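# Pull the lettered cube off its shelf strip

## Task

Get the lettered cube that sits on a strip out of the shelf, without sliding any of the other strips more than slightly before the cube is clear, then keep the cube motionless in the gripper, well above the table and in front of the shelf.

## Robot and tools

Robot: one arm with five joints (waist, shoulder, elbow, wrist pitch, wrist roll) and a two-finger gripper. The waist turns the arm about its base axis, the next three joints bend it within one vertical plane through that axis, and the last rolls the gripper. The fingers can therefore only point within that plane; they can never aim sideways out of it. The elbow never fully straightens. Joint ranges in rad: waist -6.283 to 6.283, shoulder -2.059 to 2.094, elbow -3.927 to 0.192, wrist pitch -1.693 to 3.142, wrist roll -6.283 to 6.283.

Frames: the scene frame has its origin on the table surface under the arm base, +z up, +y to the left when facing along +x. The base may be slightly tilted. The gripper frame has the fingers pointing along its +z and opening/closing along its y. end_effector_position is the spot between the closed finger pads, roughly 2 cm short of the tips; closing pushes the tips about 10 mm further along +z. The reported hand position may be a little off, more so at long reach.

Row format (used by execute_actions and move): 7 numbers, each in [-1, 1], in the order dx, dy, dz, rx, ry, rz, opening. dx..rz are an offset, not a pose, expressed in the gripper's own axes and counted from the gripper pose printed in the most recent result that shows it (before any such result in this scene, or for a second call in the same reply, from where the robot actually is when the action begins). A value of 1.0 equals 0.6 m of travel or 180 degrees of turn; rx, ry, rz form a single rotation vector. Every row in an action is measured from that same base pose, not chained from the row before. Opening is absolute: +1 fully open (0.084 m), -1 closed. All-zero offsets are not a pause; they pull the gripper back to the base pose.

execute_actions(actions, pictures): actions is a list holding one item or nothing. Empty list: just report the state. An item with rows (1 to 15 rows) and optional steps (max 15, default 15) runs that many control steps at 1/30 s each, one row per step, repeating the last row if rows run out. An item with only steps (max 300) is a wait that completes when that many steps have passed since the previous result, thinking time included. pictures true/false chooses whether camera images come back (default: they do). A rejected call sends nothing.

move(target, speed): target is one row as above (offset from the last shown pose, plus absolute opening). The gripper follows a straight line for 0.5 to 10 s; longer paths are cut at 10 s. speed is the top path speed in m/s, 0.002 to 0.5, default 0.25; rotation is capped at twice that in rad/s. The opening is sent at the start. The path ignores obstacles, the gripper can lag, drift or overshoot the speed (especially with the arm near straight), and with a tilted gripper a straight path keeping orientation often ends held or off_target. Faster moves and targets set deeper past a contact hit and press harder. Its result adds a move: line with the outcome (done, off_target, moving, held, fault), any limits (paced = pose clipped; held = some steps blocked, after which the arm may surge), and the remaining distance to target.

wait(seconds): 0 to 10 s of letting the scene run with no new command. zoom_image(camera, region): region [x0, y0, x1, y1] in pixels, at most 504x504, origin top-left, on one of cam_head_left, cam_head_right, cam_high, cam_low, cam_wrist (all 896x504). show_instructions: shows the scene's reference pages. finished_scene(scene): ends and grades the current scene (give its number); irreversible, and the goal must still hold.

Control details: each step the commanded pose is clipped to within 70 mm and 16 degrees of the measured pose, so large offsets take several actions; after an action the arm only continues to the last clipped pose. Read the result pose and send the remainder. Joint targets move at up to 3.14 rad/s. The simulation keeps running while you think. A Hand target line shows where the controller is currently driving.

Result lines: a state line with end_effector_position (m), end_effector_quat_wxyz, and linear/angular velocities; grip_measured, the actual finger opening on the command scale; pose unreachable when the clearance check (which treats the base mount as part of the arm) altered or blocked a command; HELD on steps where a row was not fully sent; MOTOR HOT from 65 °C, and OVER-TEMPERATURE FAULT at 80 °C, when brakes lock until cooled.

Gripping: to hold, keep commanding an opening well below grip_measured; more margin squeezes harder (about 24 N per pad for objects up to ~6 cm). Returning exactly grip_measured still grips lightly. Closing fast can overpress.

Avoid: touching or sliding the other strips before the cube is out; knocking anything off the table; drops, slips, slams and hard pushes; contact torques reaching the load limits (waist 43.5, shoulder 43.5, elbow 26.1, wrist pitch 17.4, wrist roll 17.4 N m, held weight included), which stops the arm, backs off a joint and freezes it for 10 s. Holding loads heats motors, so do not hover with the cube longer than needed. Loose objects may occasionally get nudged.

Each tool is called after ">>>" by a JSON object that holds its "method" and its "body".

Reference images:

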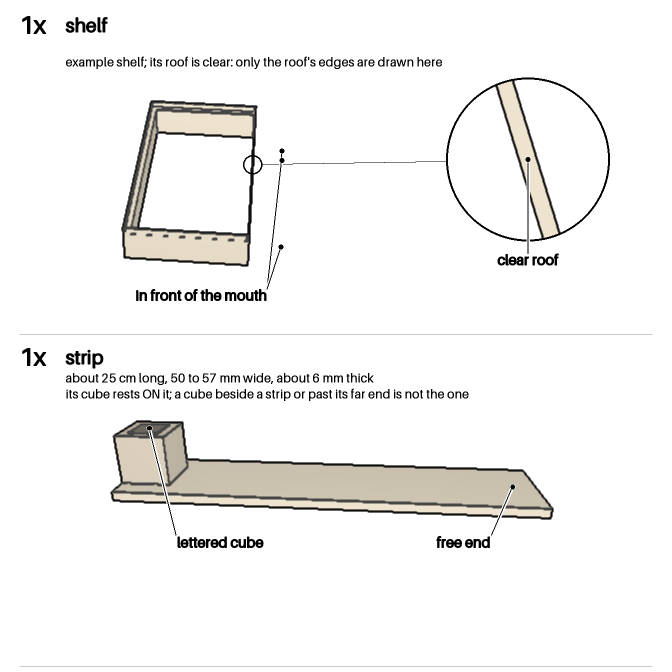

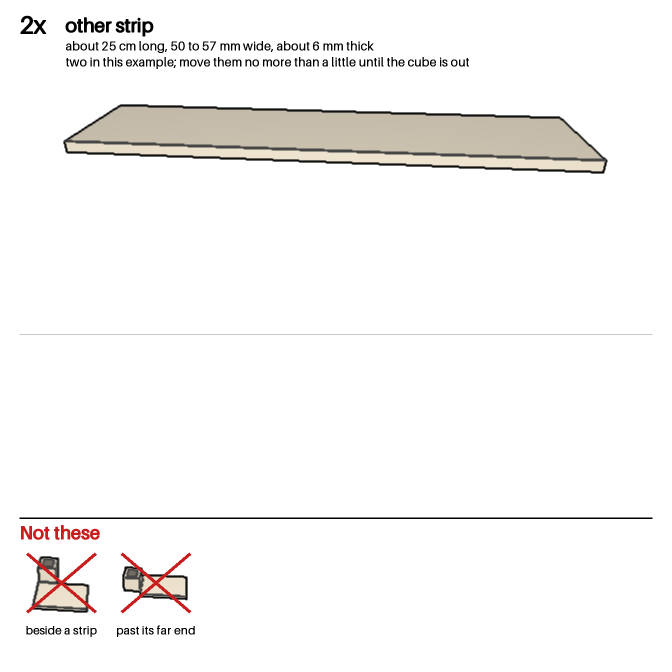

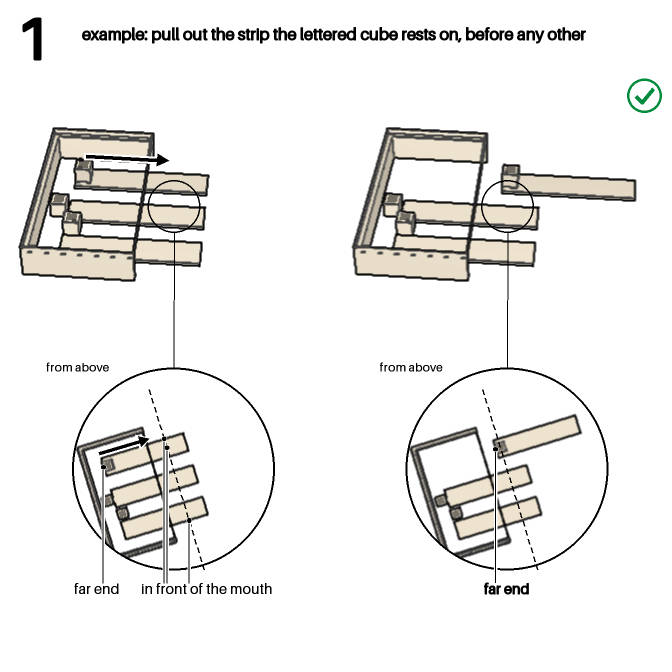

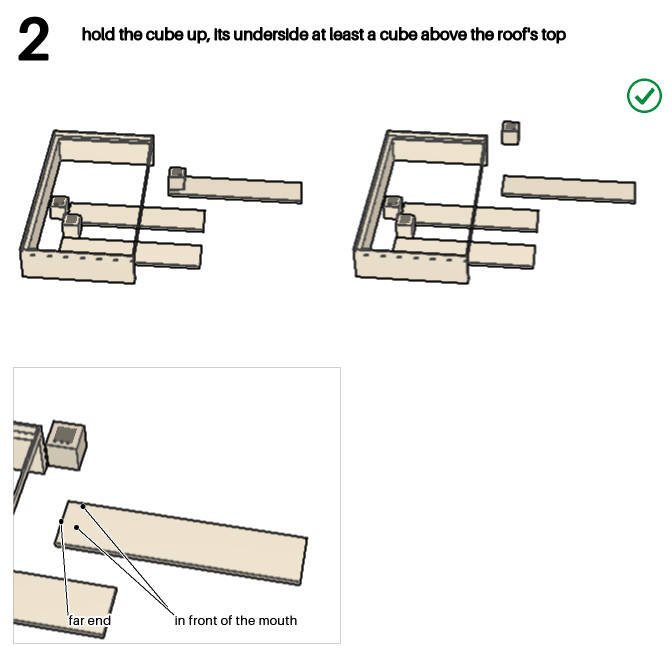

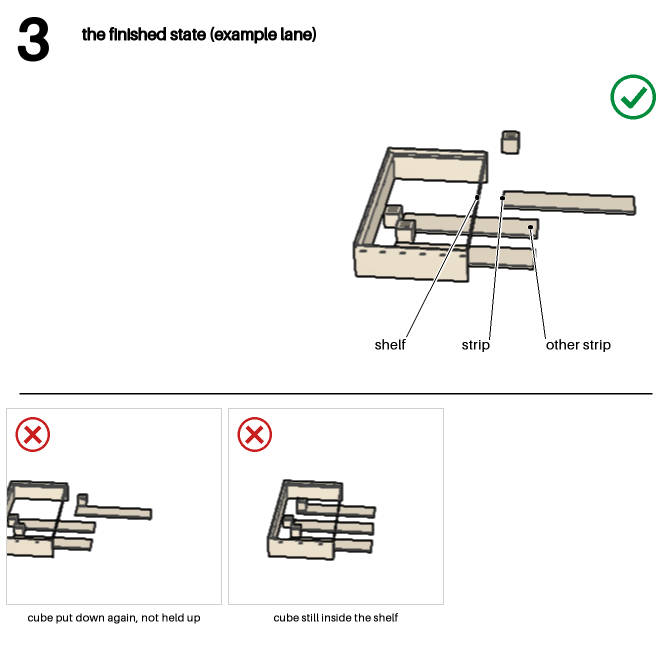

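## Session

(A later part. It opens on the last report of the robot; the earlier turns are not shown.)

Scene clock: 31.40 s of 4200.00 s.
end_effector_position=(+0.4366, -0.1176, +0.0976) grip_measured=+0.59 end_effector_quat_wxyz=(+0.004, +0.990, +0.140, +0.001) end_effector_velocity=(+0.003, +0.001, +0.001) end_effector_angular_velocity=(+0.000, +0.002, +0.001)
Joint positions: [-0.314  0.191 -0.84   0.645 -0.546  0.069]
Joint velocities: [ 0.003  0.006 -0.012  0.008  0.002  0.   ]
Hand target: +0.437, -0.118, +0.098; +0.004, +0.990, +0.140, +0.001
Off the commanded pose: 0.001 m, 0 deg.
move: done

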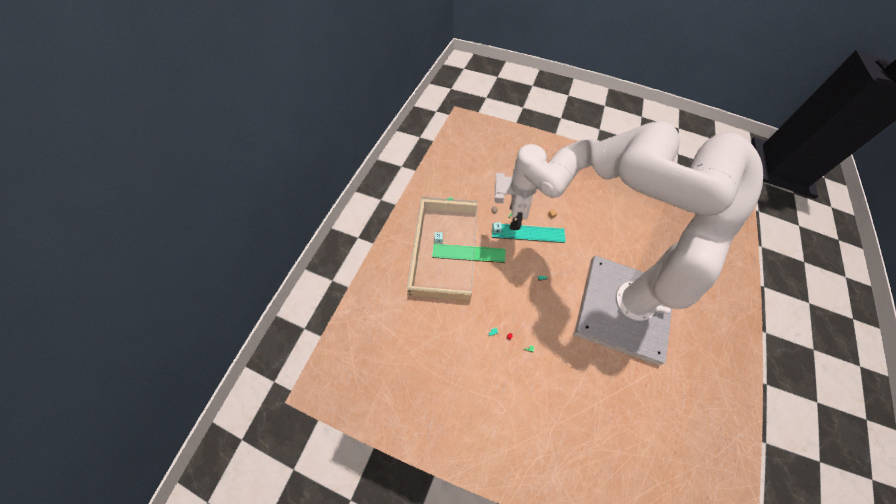

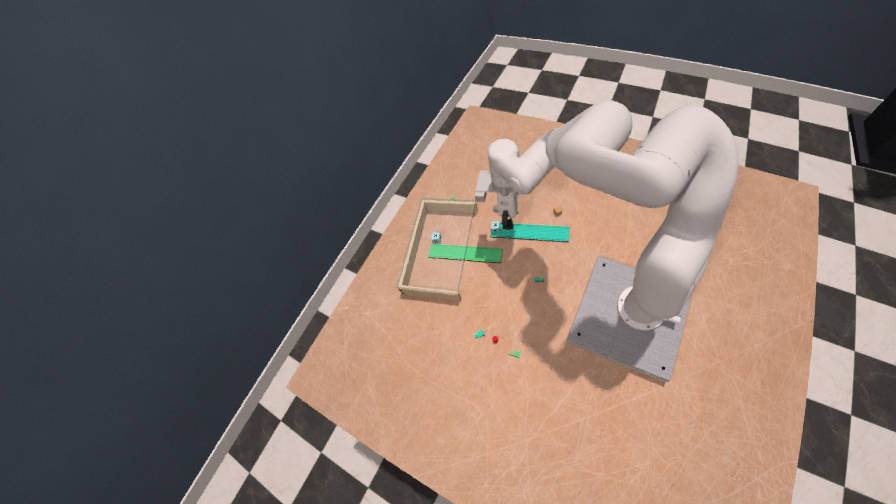

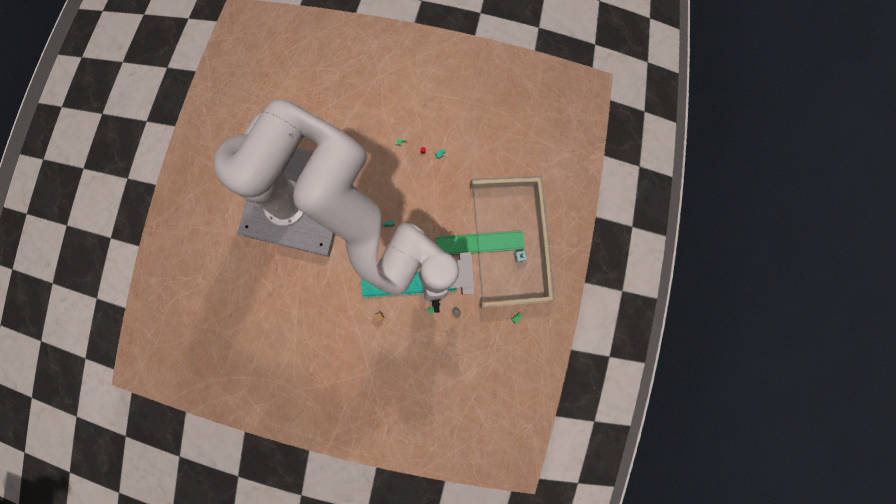

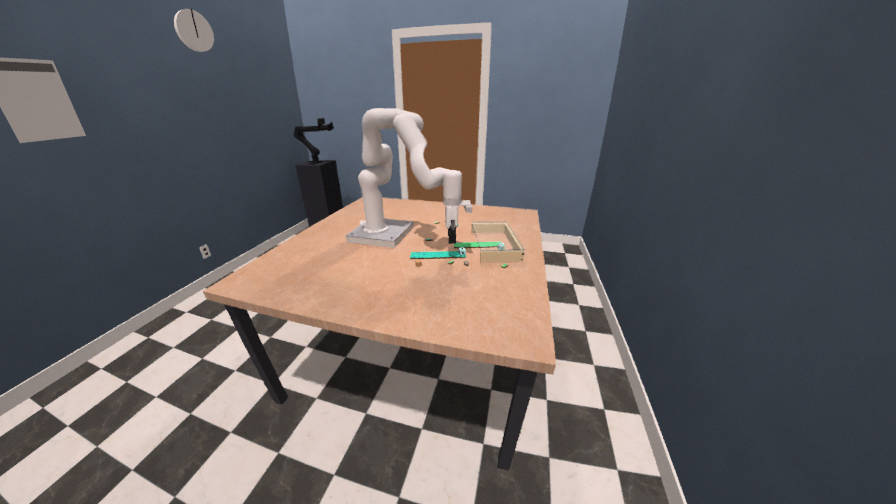

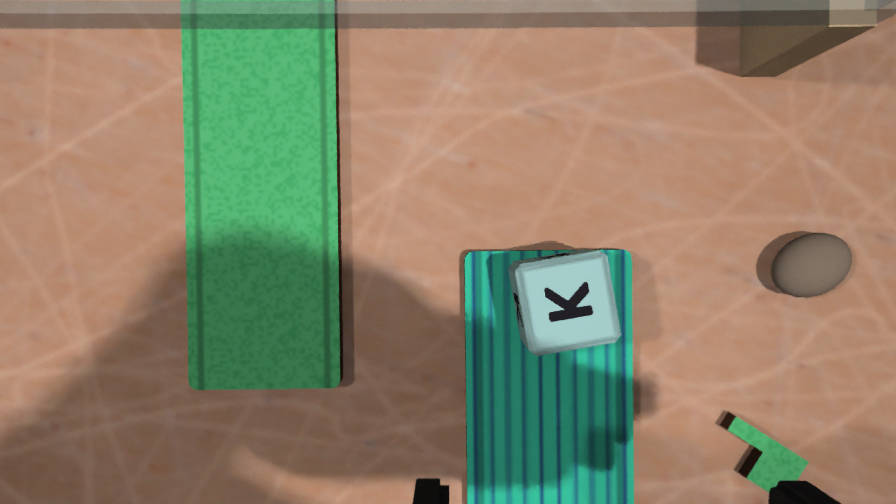

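>>> {"method": "move", "body": {"target": [0.077,0.002,0.111,0,0,-0.045,0.4], "speed": 0.1}}

>>> {"method": "move", "body": {"target": [0,0,0,0,0,0,-0.7]}}

>>> {"method": "move", "body": {"target": [0,0,-0.25,0,0,0,-0.7], "speed": 0.15}}

Scene clock: 42.80 s of 4200.00 s.
end_effector_position=(+0.4814, -0.1063, +0.0313) grip_measured=+0.39 end_effector_quat_wxyz=(+0.004, +0.978, +0.210, +0.001) end_effector_velocity=(+0.001, +0.000, -0.002) end_effector_angular_velocity=(+0.000, +0.001, +0.003)
Joint positions: [-0.267  0.459 -0.996  0.533 -0.64   0.061]
Joint velocities: [ 0.001  0.008 -0.006 -0.    -0.002 -0.   ]
Hand target: +0.481, -0.106, +0.031; +0.004, +0.978, +0.210, +0.001
Off the commanded pose: 0.000 m, 0 deg.
After step 90, 7.03 s passed at rest.
move: done

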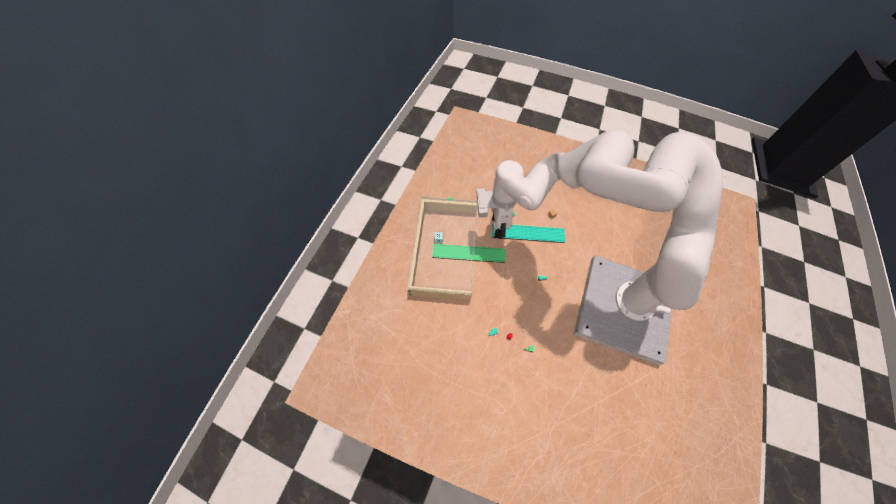

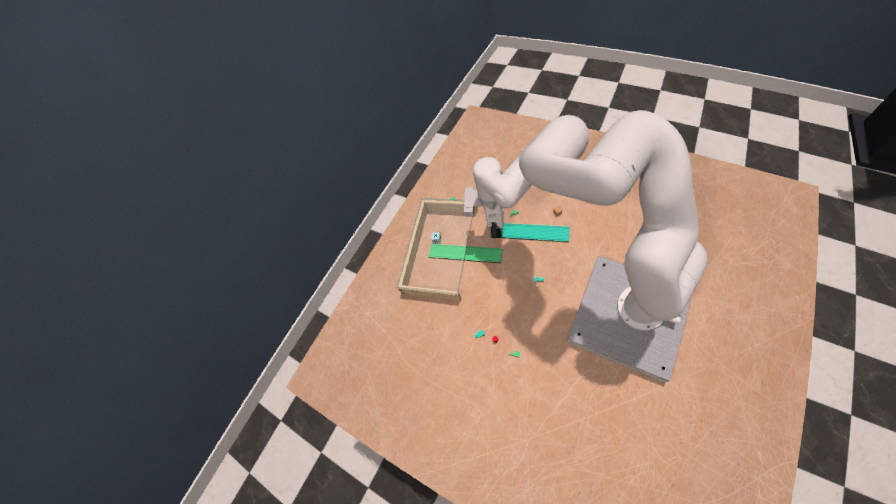

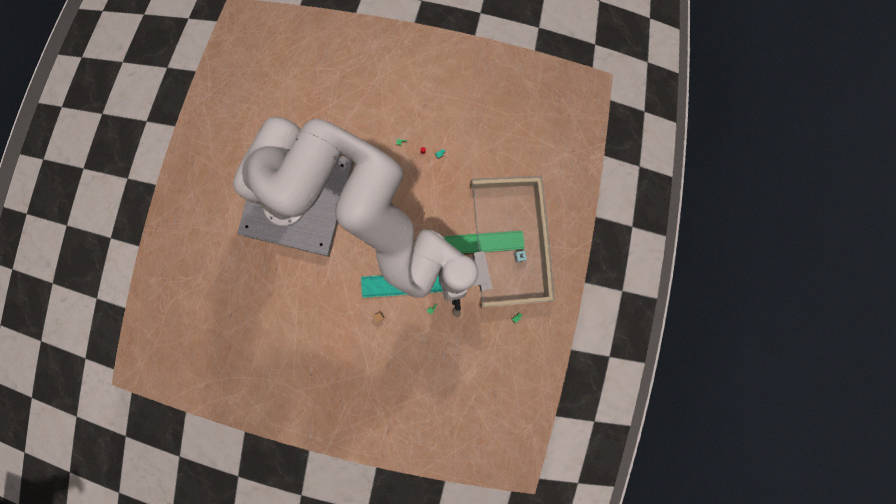

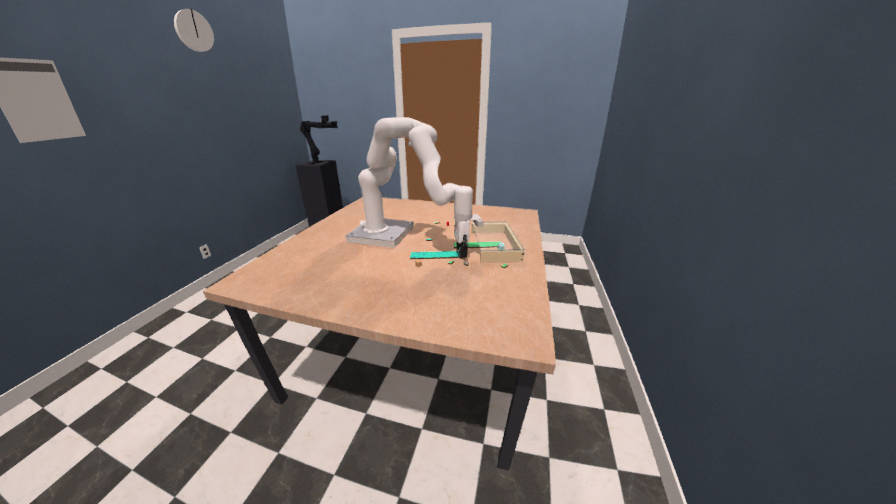

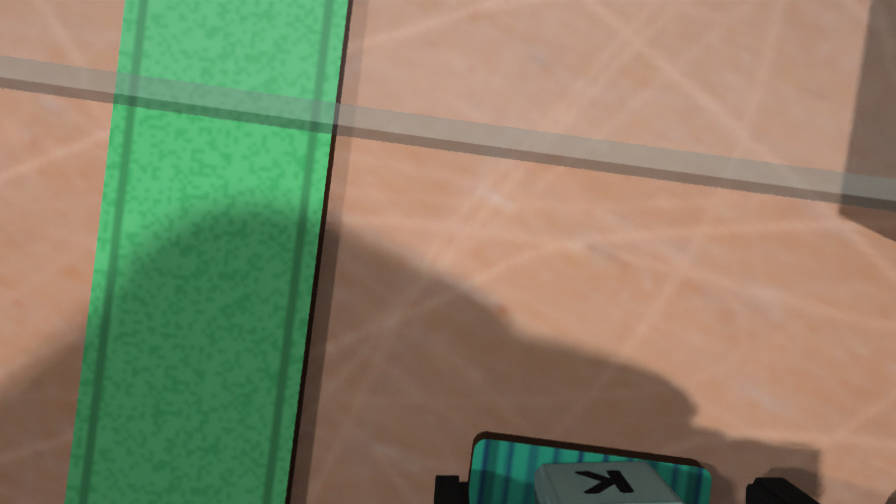

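Scene clock: 43.30 s of 4200.00 s.
end_effector_position=(+0.4814, -0.1063, +0.0313) grip_measured=-0.39 end_effector_quat_wxyz=(+0.004, +0.978, +0.210, +0.001) end_effector_velocity=(+0.000, -0.000, +0.000) end_effector_angular_velocity=(-0.000, -0.000, -0.000)
Joint positions: [-0.267  0.459 -0.996  0.533 -0.64   0.027]
Joint velocities: [-0. -0. -0.  0.  0.  0.]
Hand target: +0.481, -0.106, +0.031; +0.004, +0.978, +0.210, +0.001
Off the commanded pose: 0.000 m, 0 deg.
move: done

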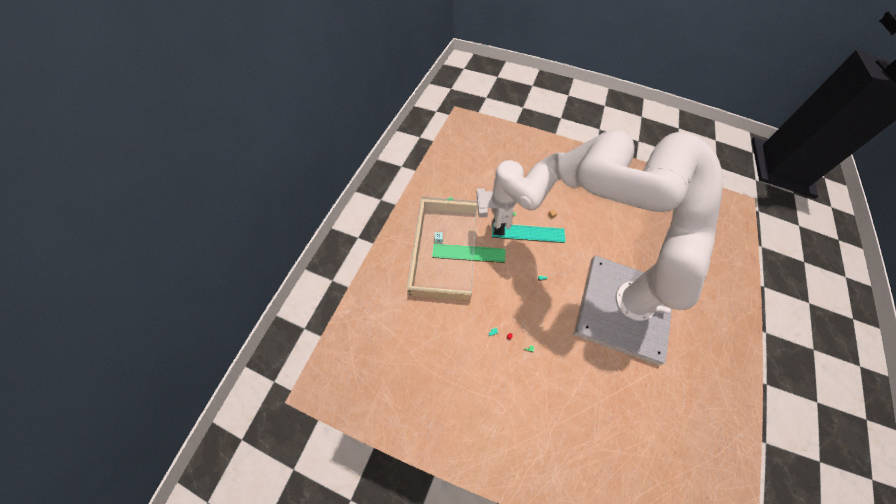

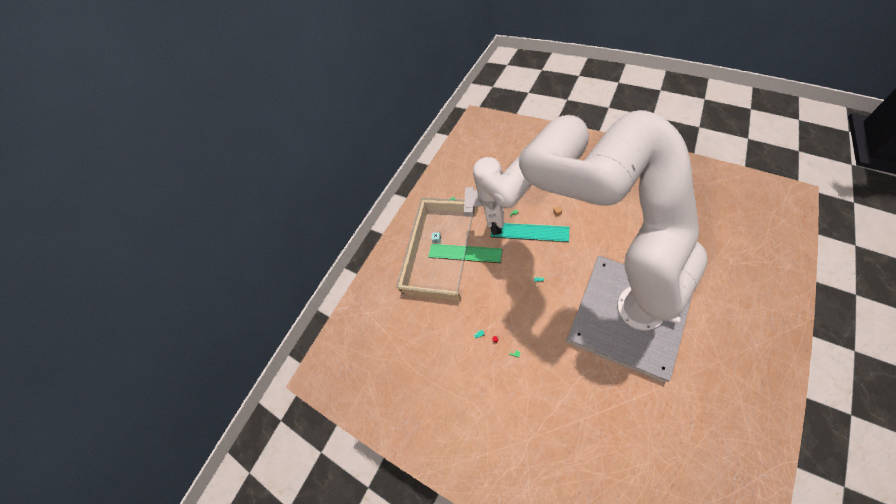

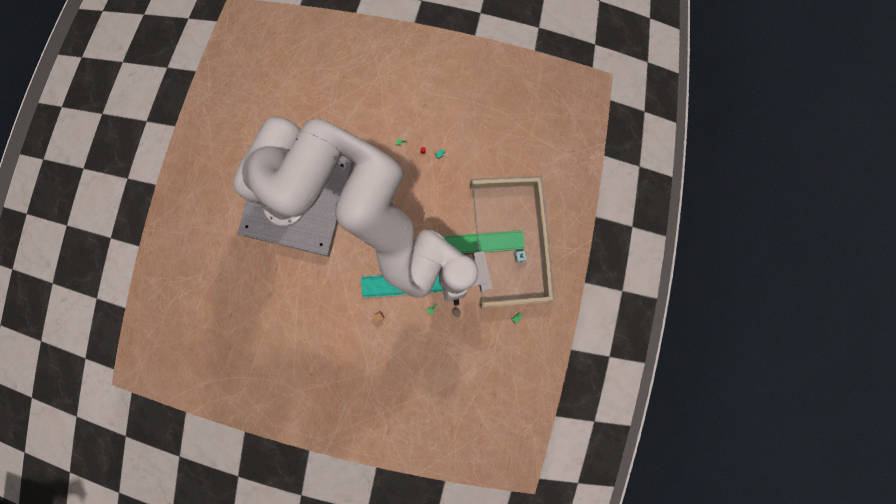

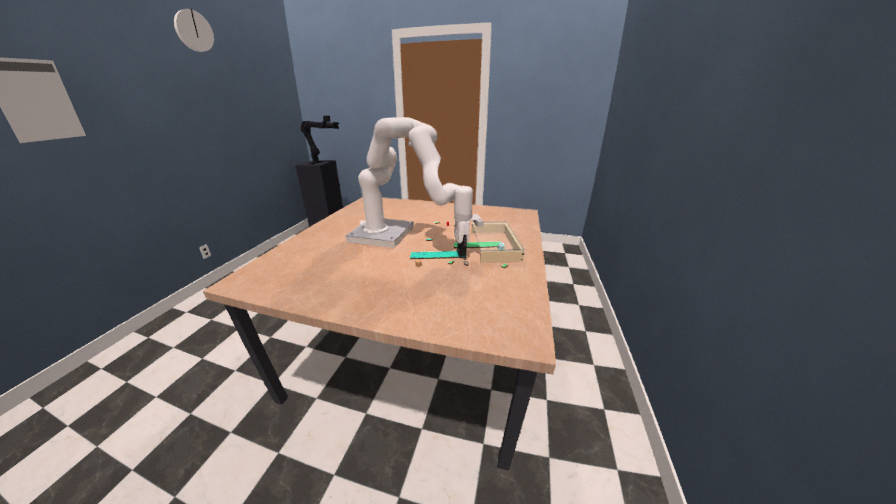

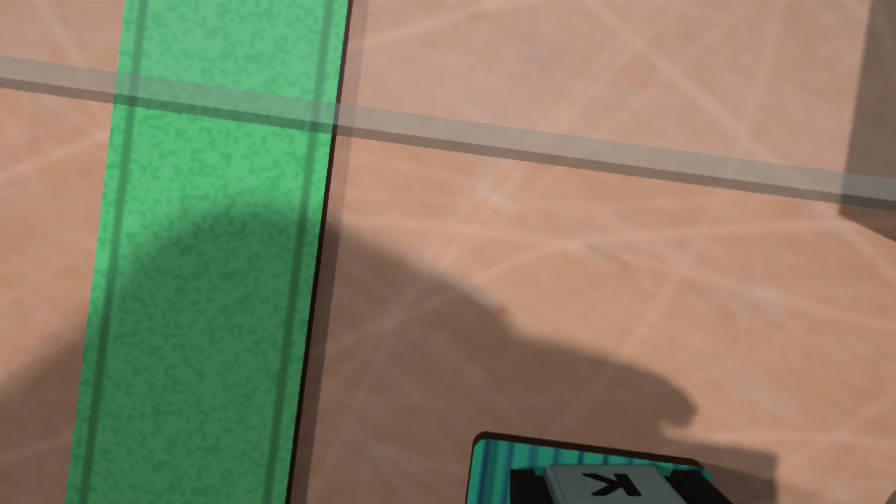

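Scene clock: 44.90 s of 4200.00 s.
end_effector_position=(+0.4807, -0.1051, +0.1809) grip_measured=-0.39 end_effector_quat_wxyz=(+0.004, +0.978, +0.210, +0.001) end_effector_velocity=(+0.000, +0.001, +0.003) end_effector_angular_velocity=(-0.000, -0.001, +0.000)
Joint positions: [-0.267  0.152 -1.07   0.914 -0.64   0.027]
Joint velocities: [ 0.001 -0.004 -0.004  0.006  0.001  0.   ]
Hand target: +0.481, -0.105, +0.181; +0.004, +0.978, +0.210, +0.001
Off the commanded pose: 0.000 m, 0 deg.
move: done

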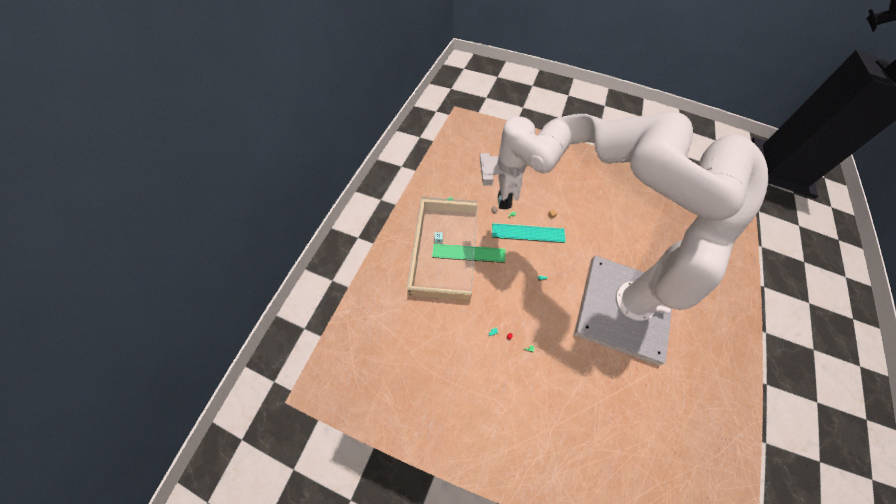

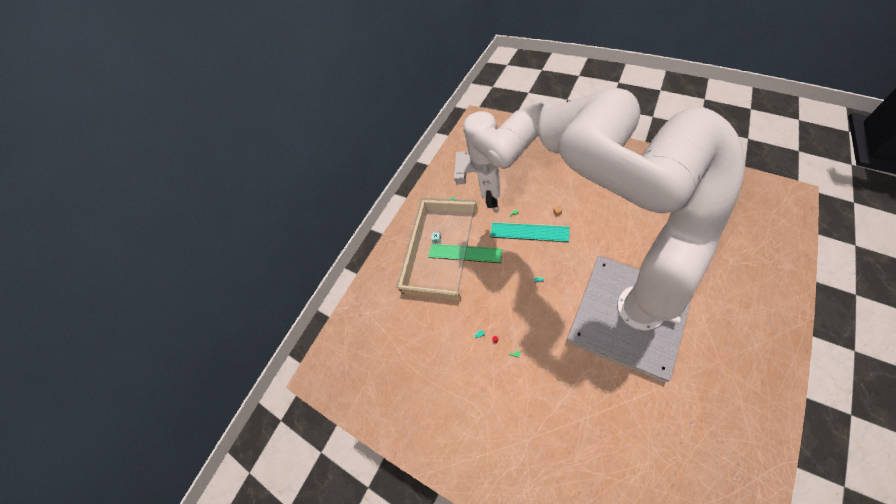

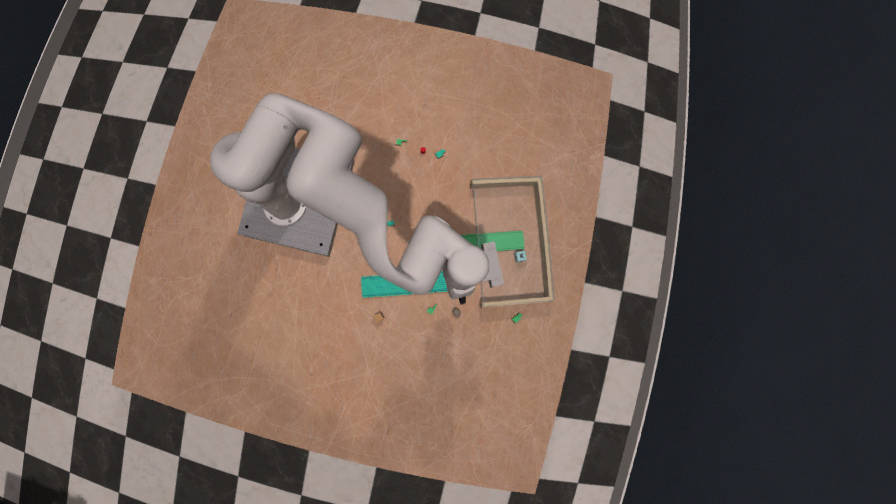

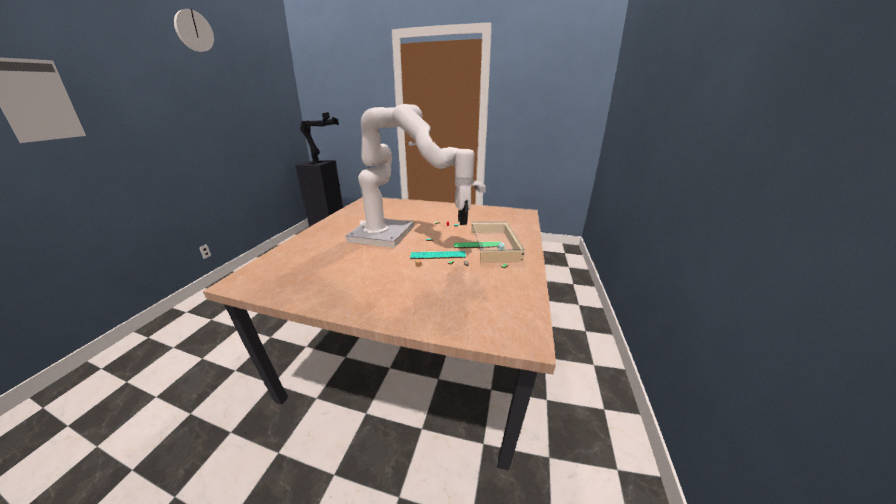

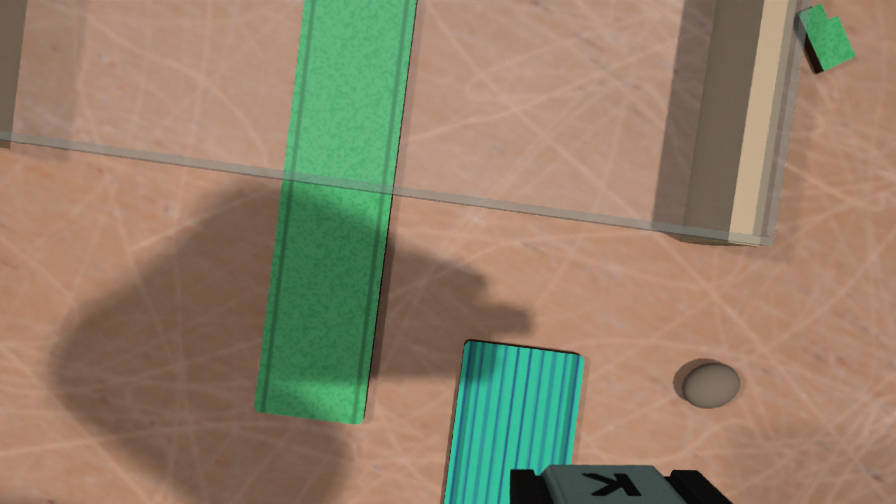

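>>> {"method": "finished_scene", "body": {"scene": 1}}

The scene is finished: the task was done.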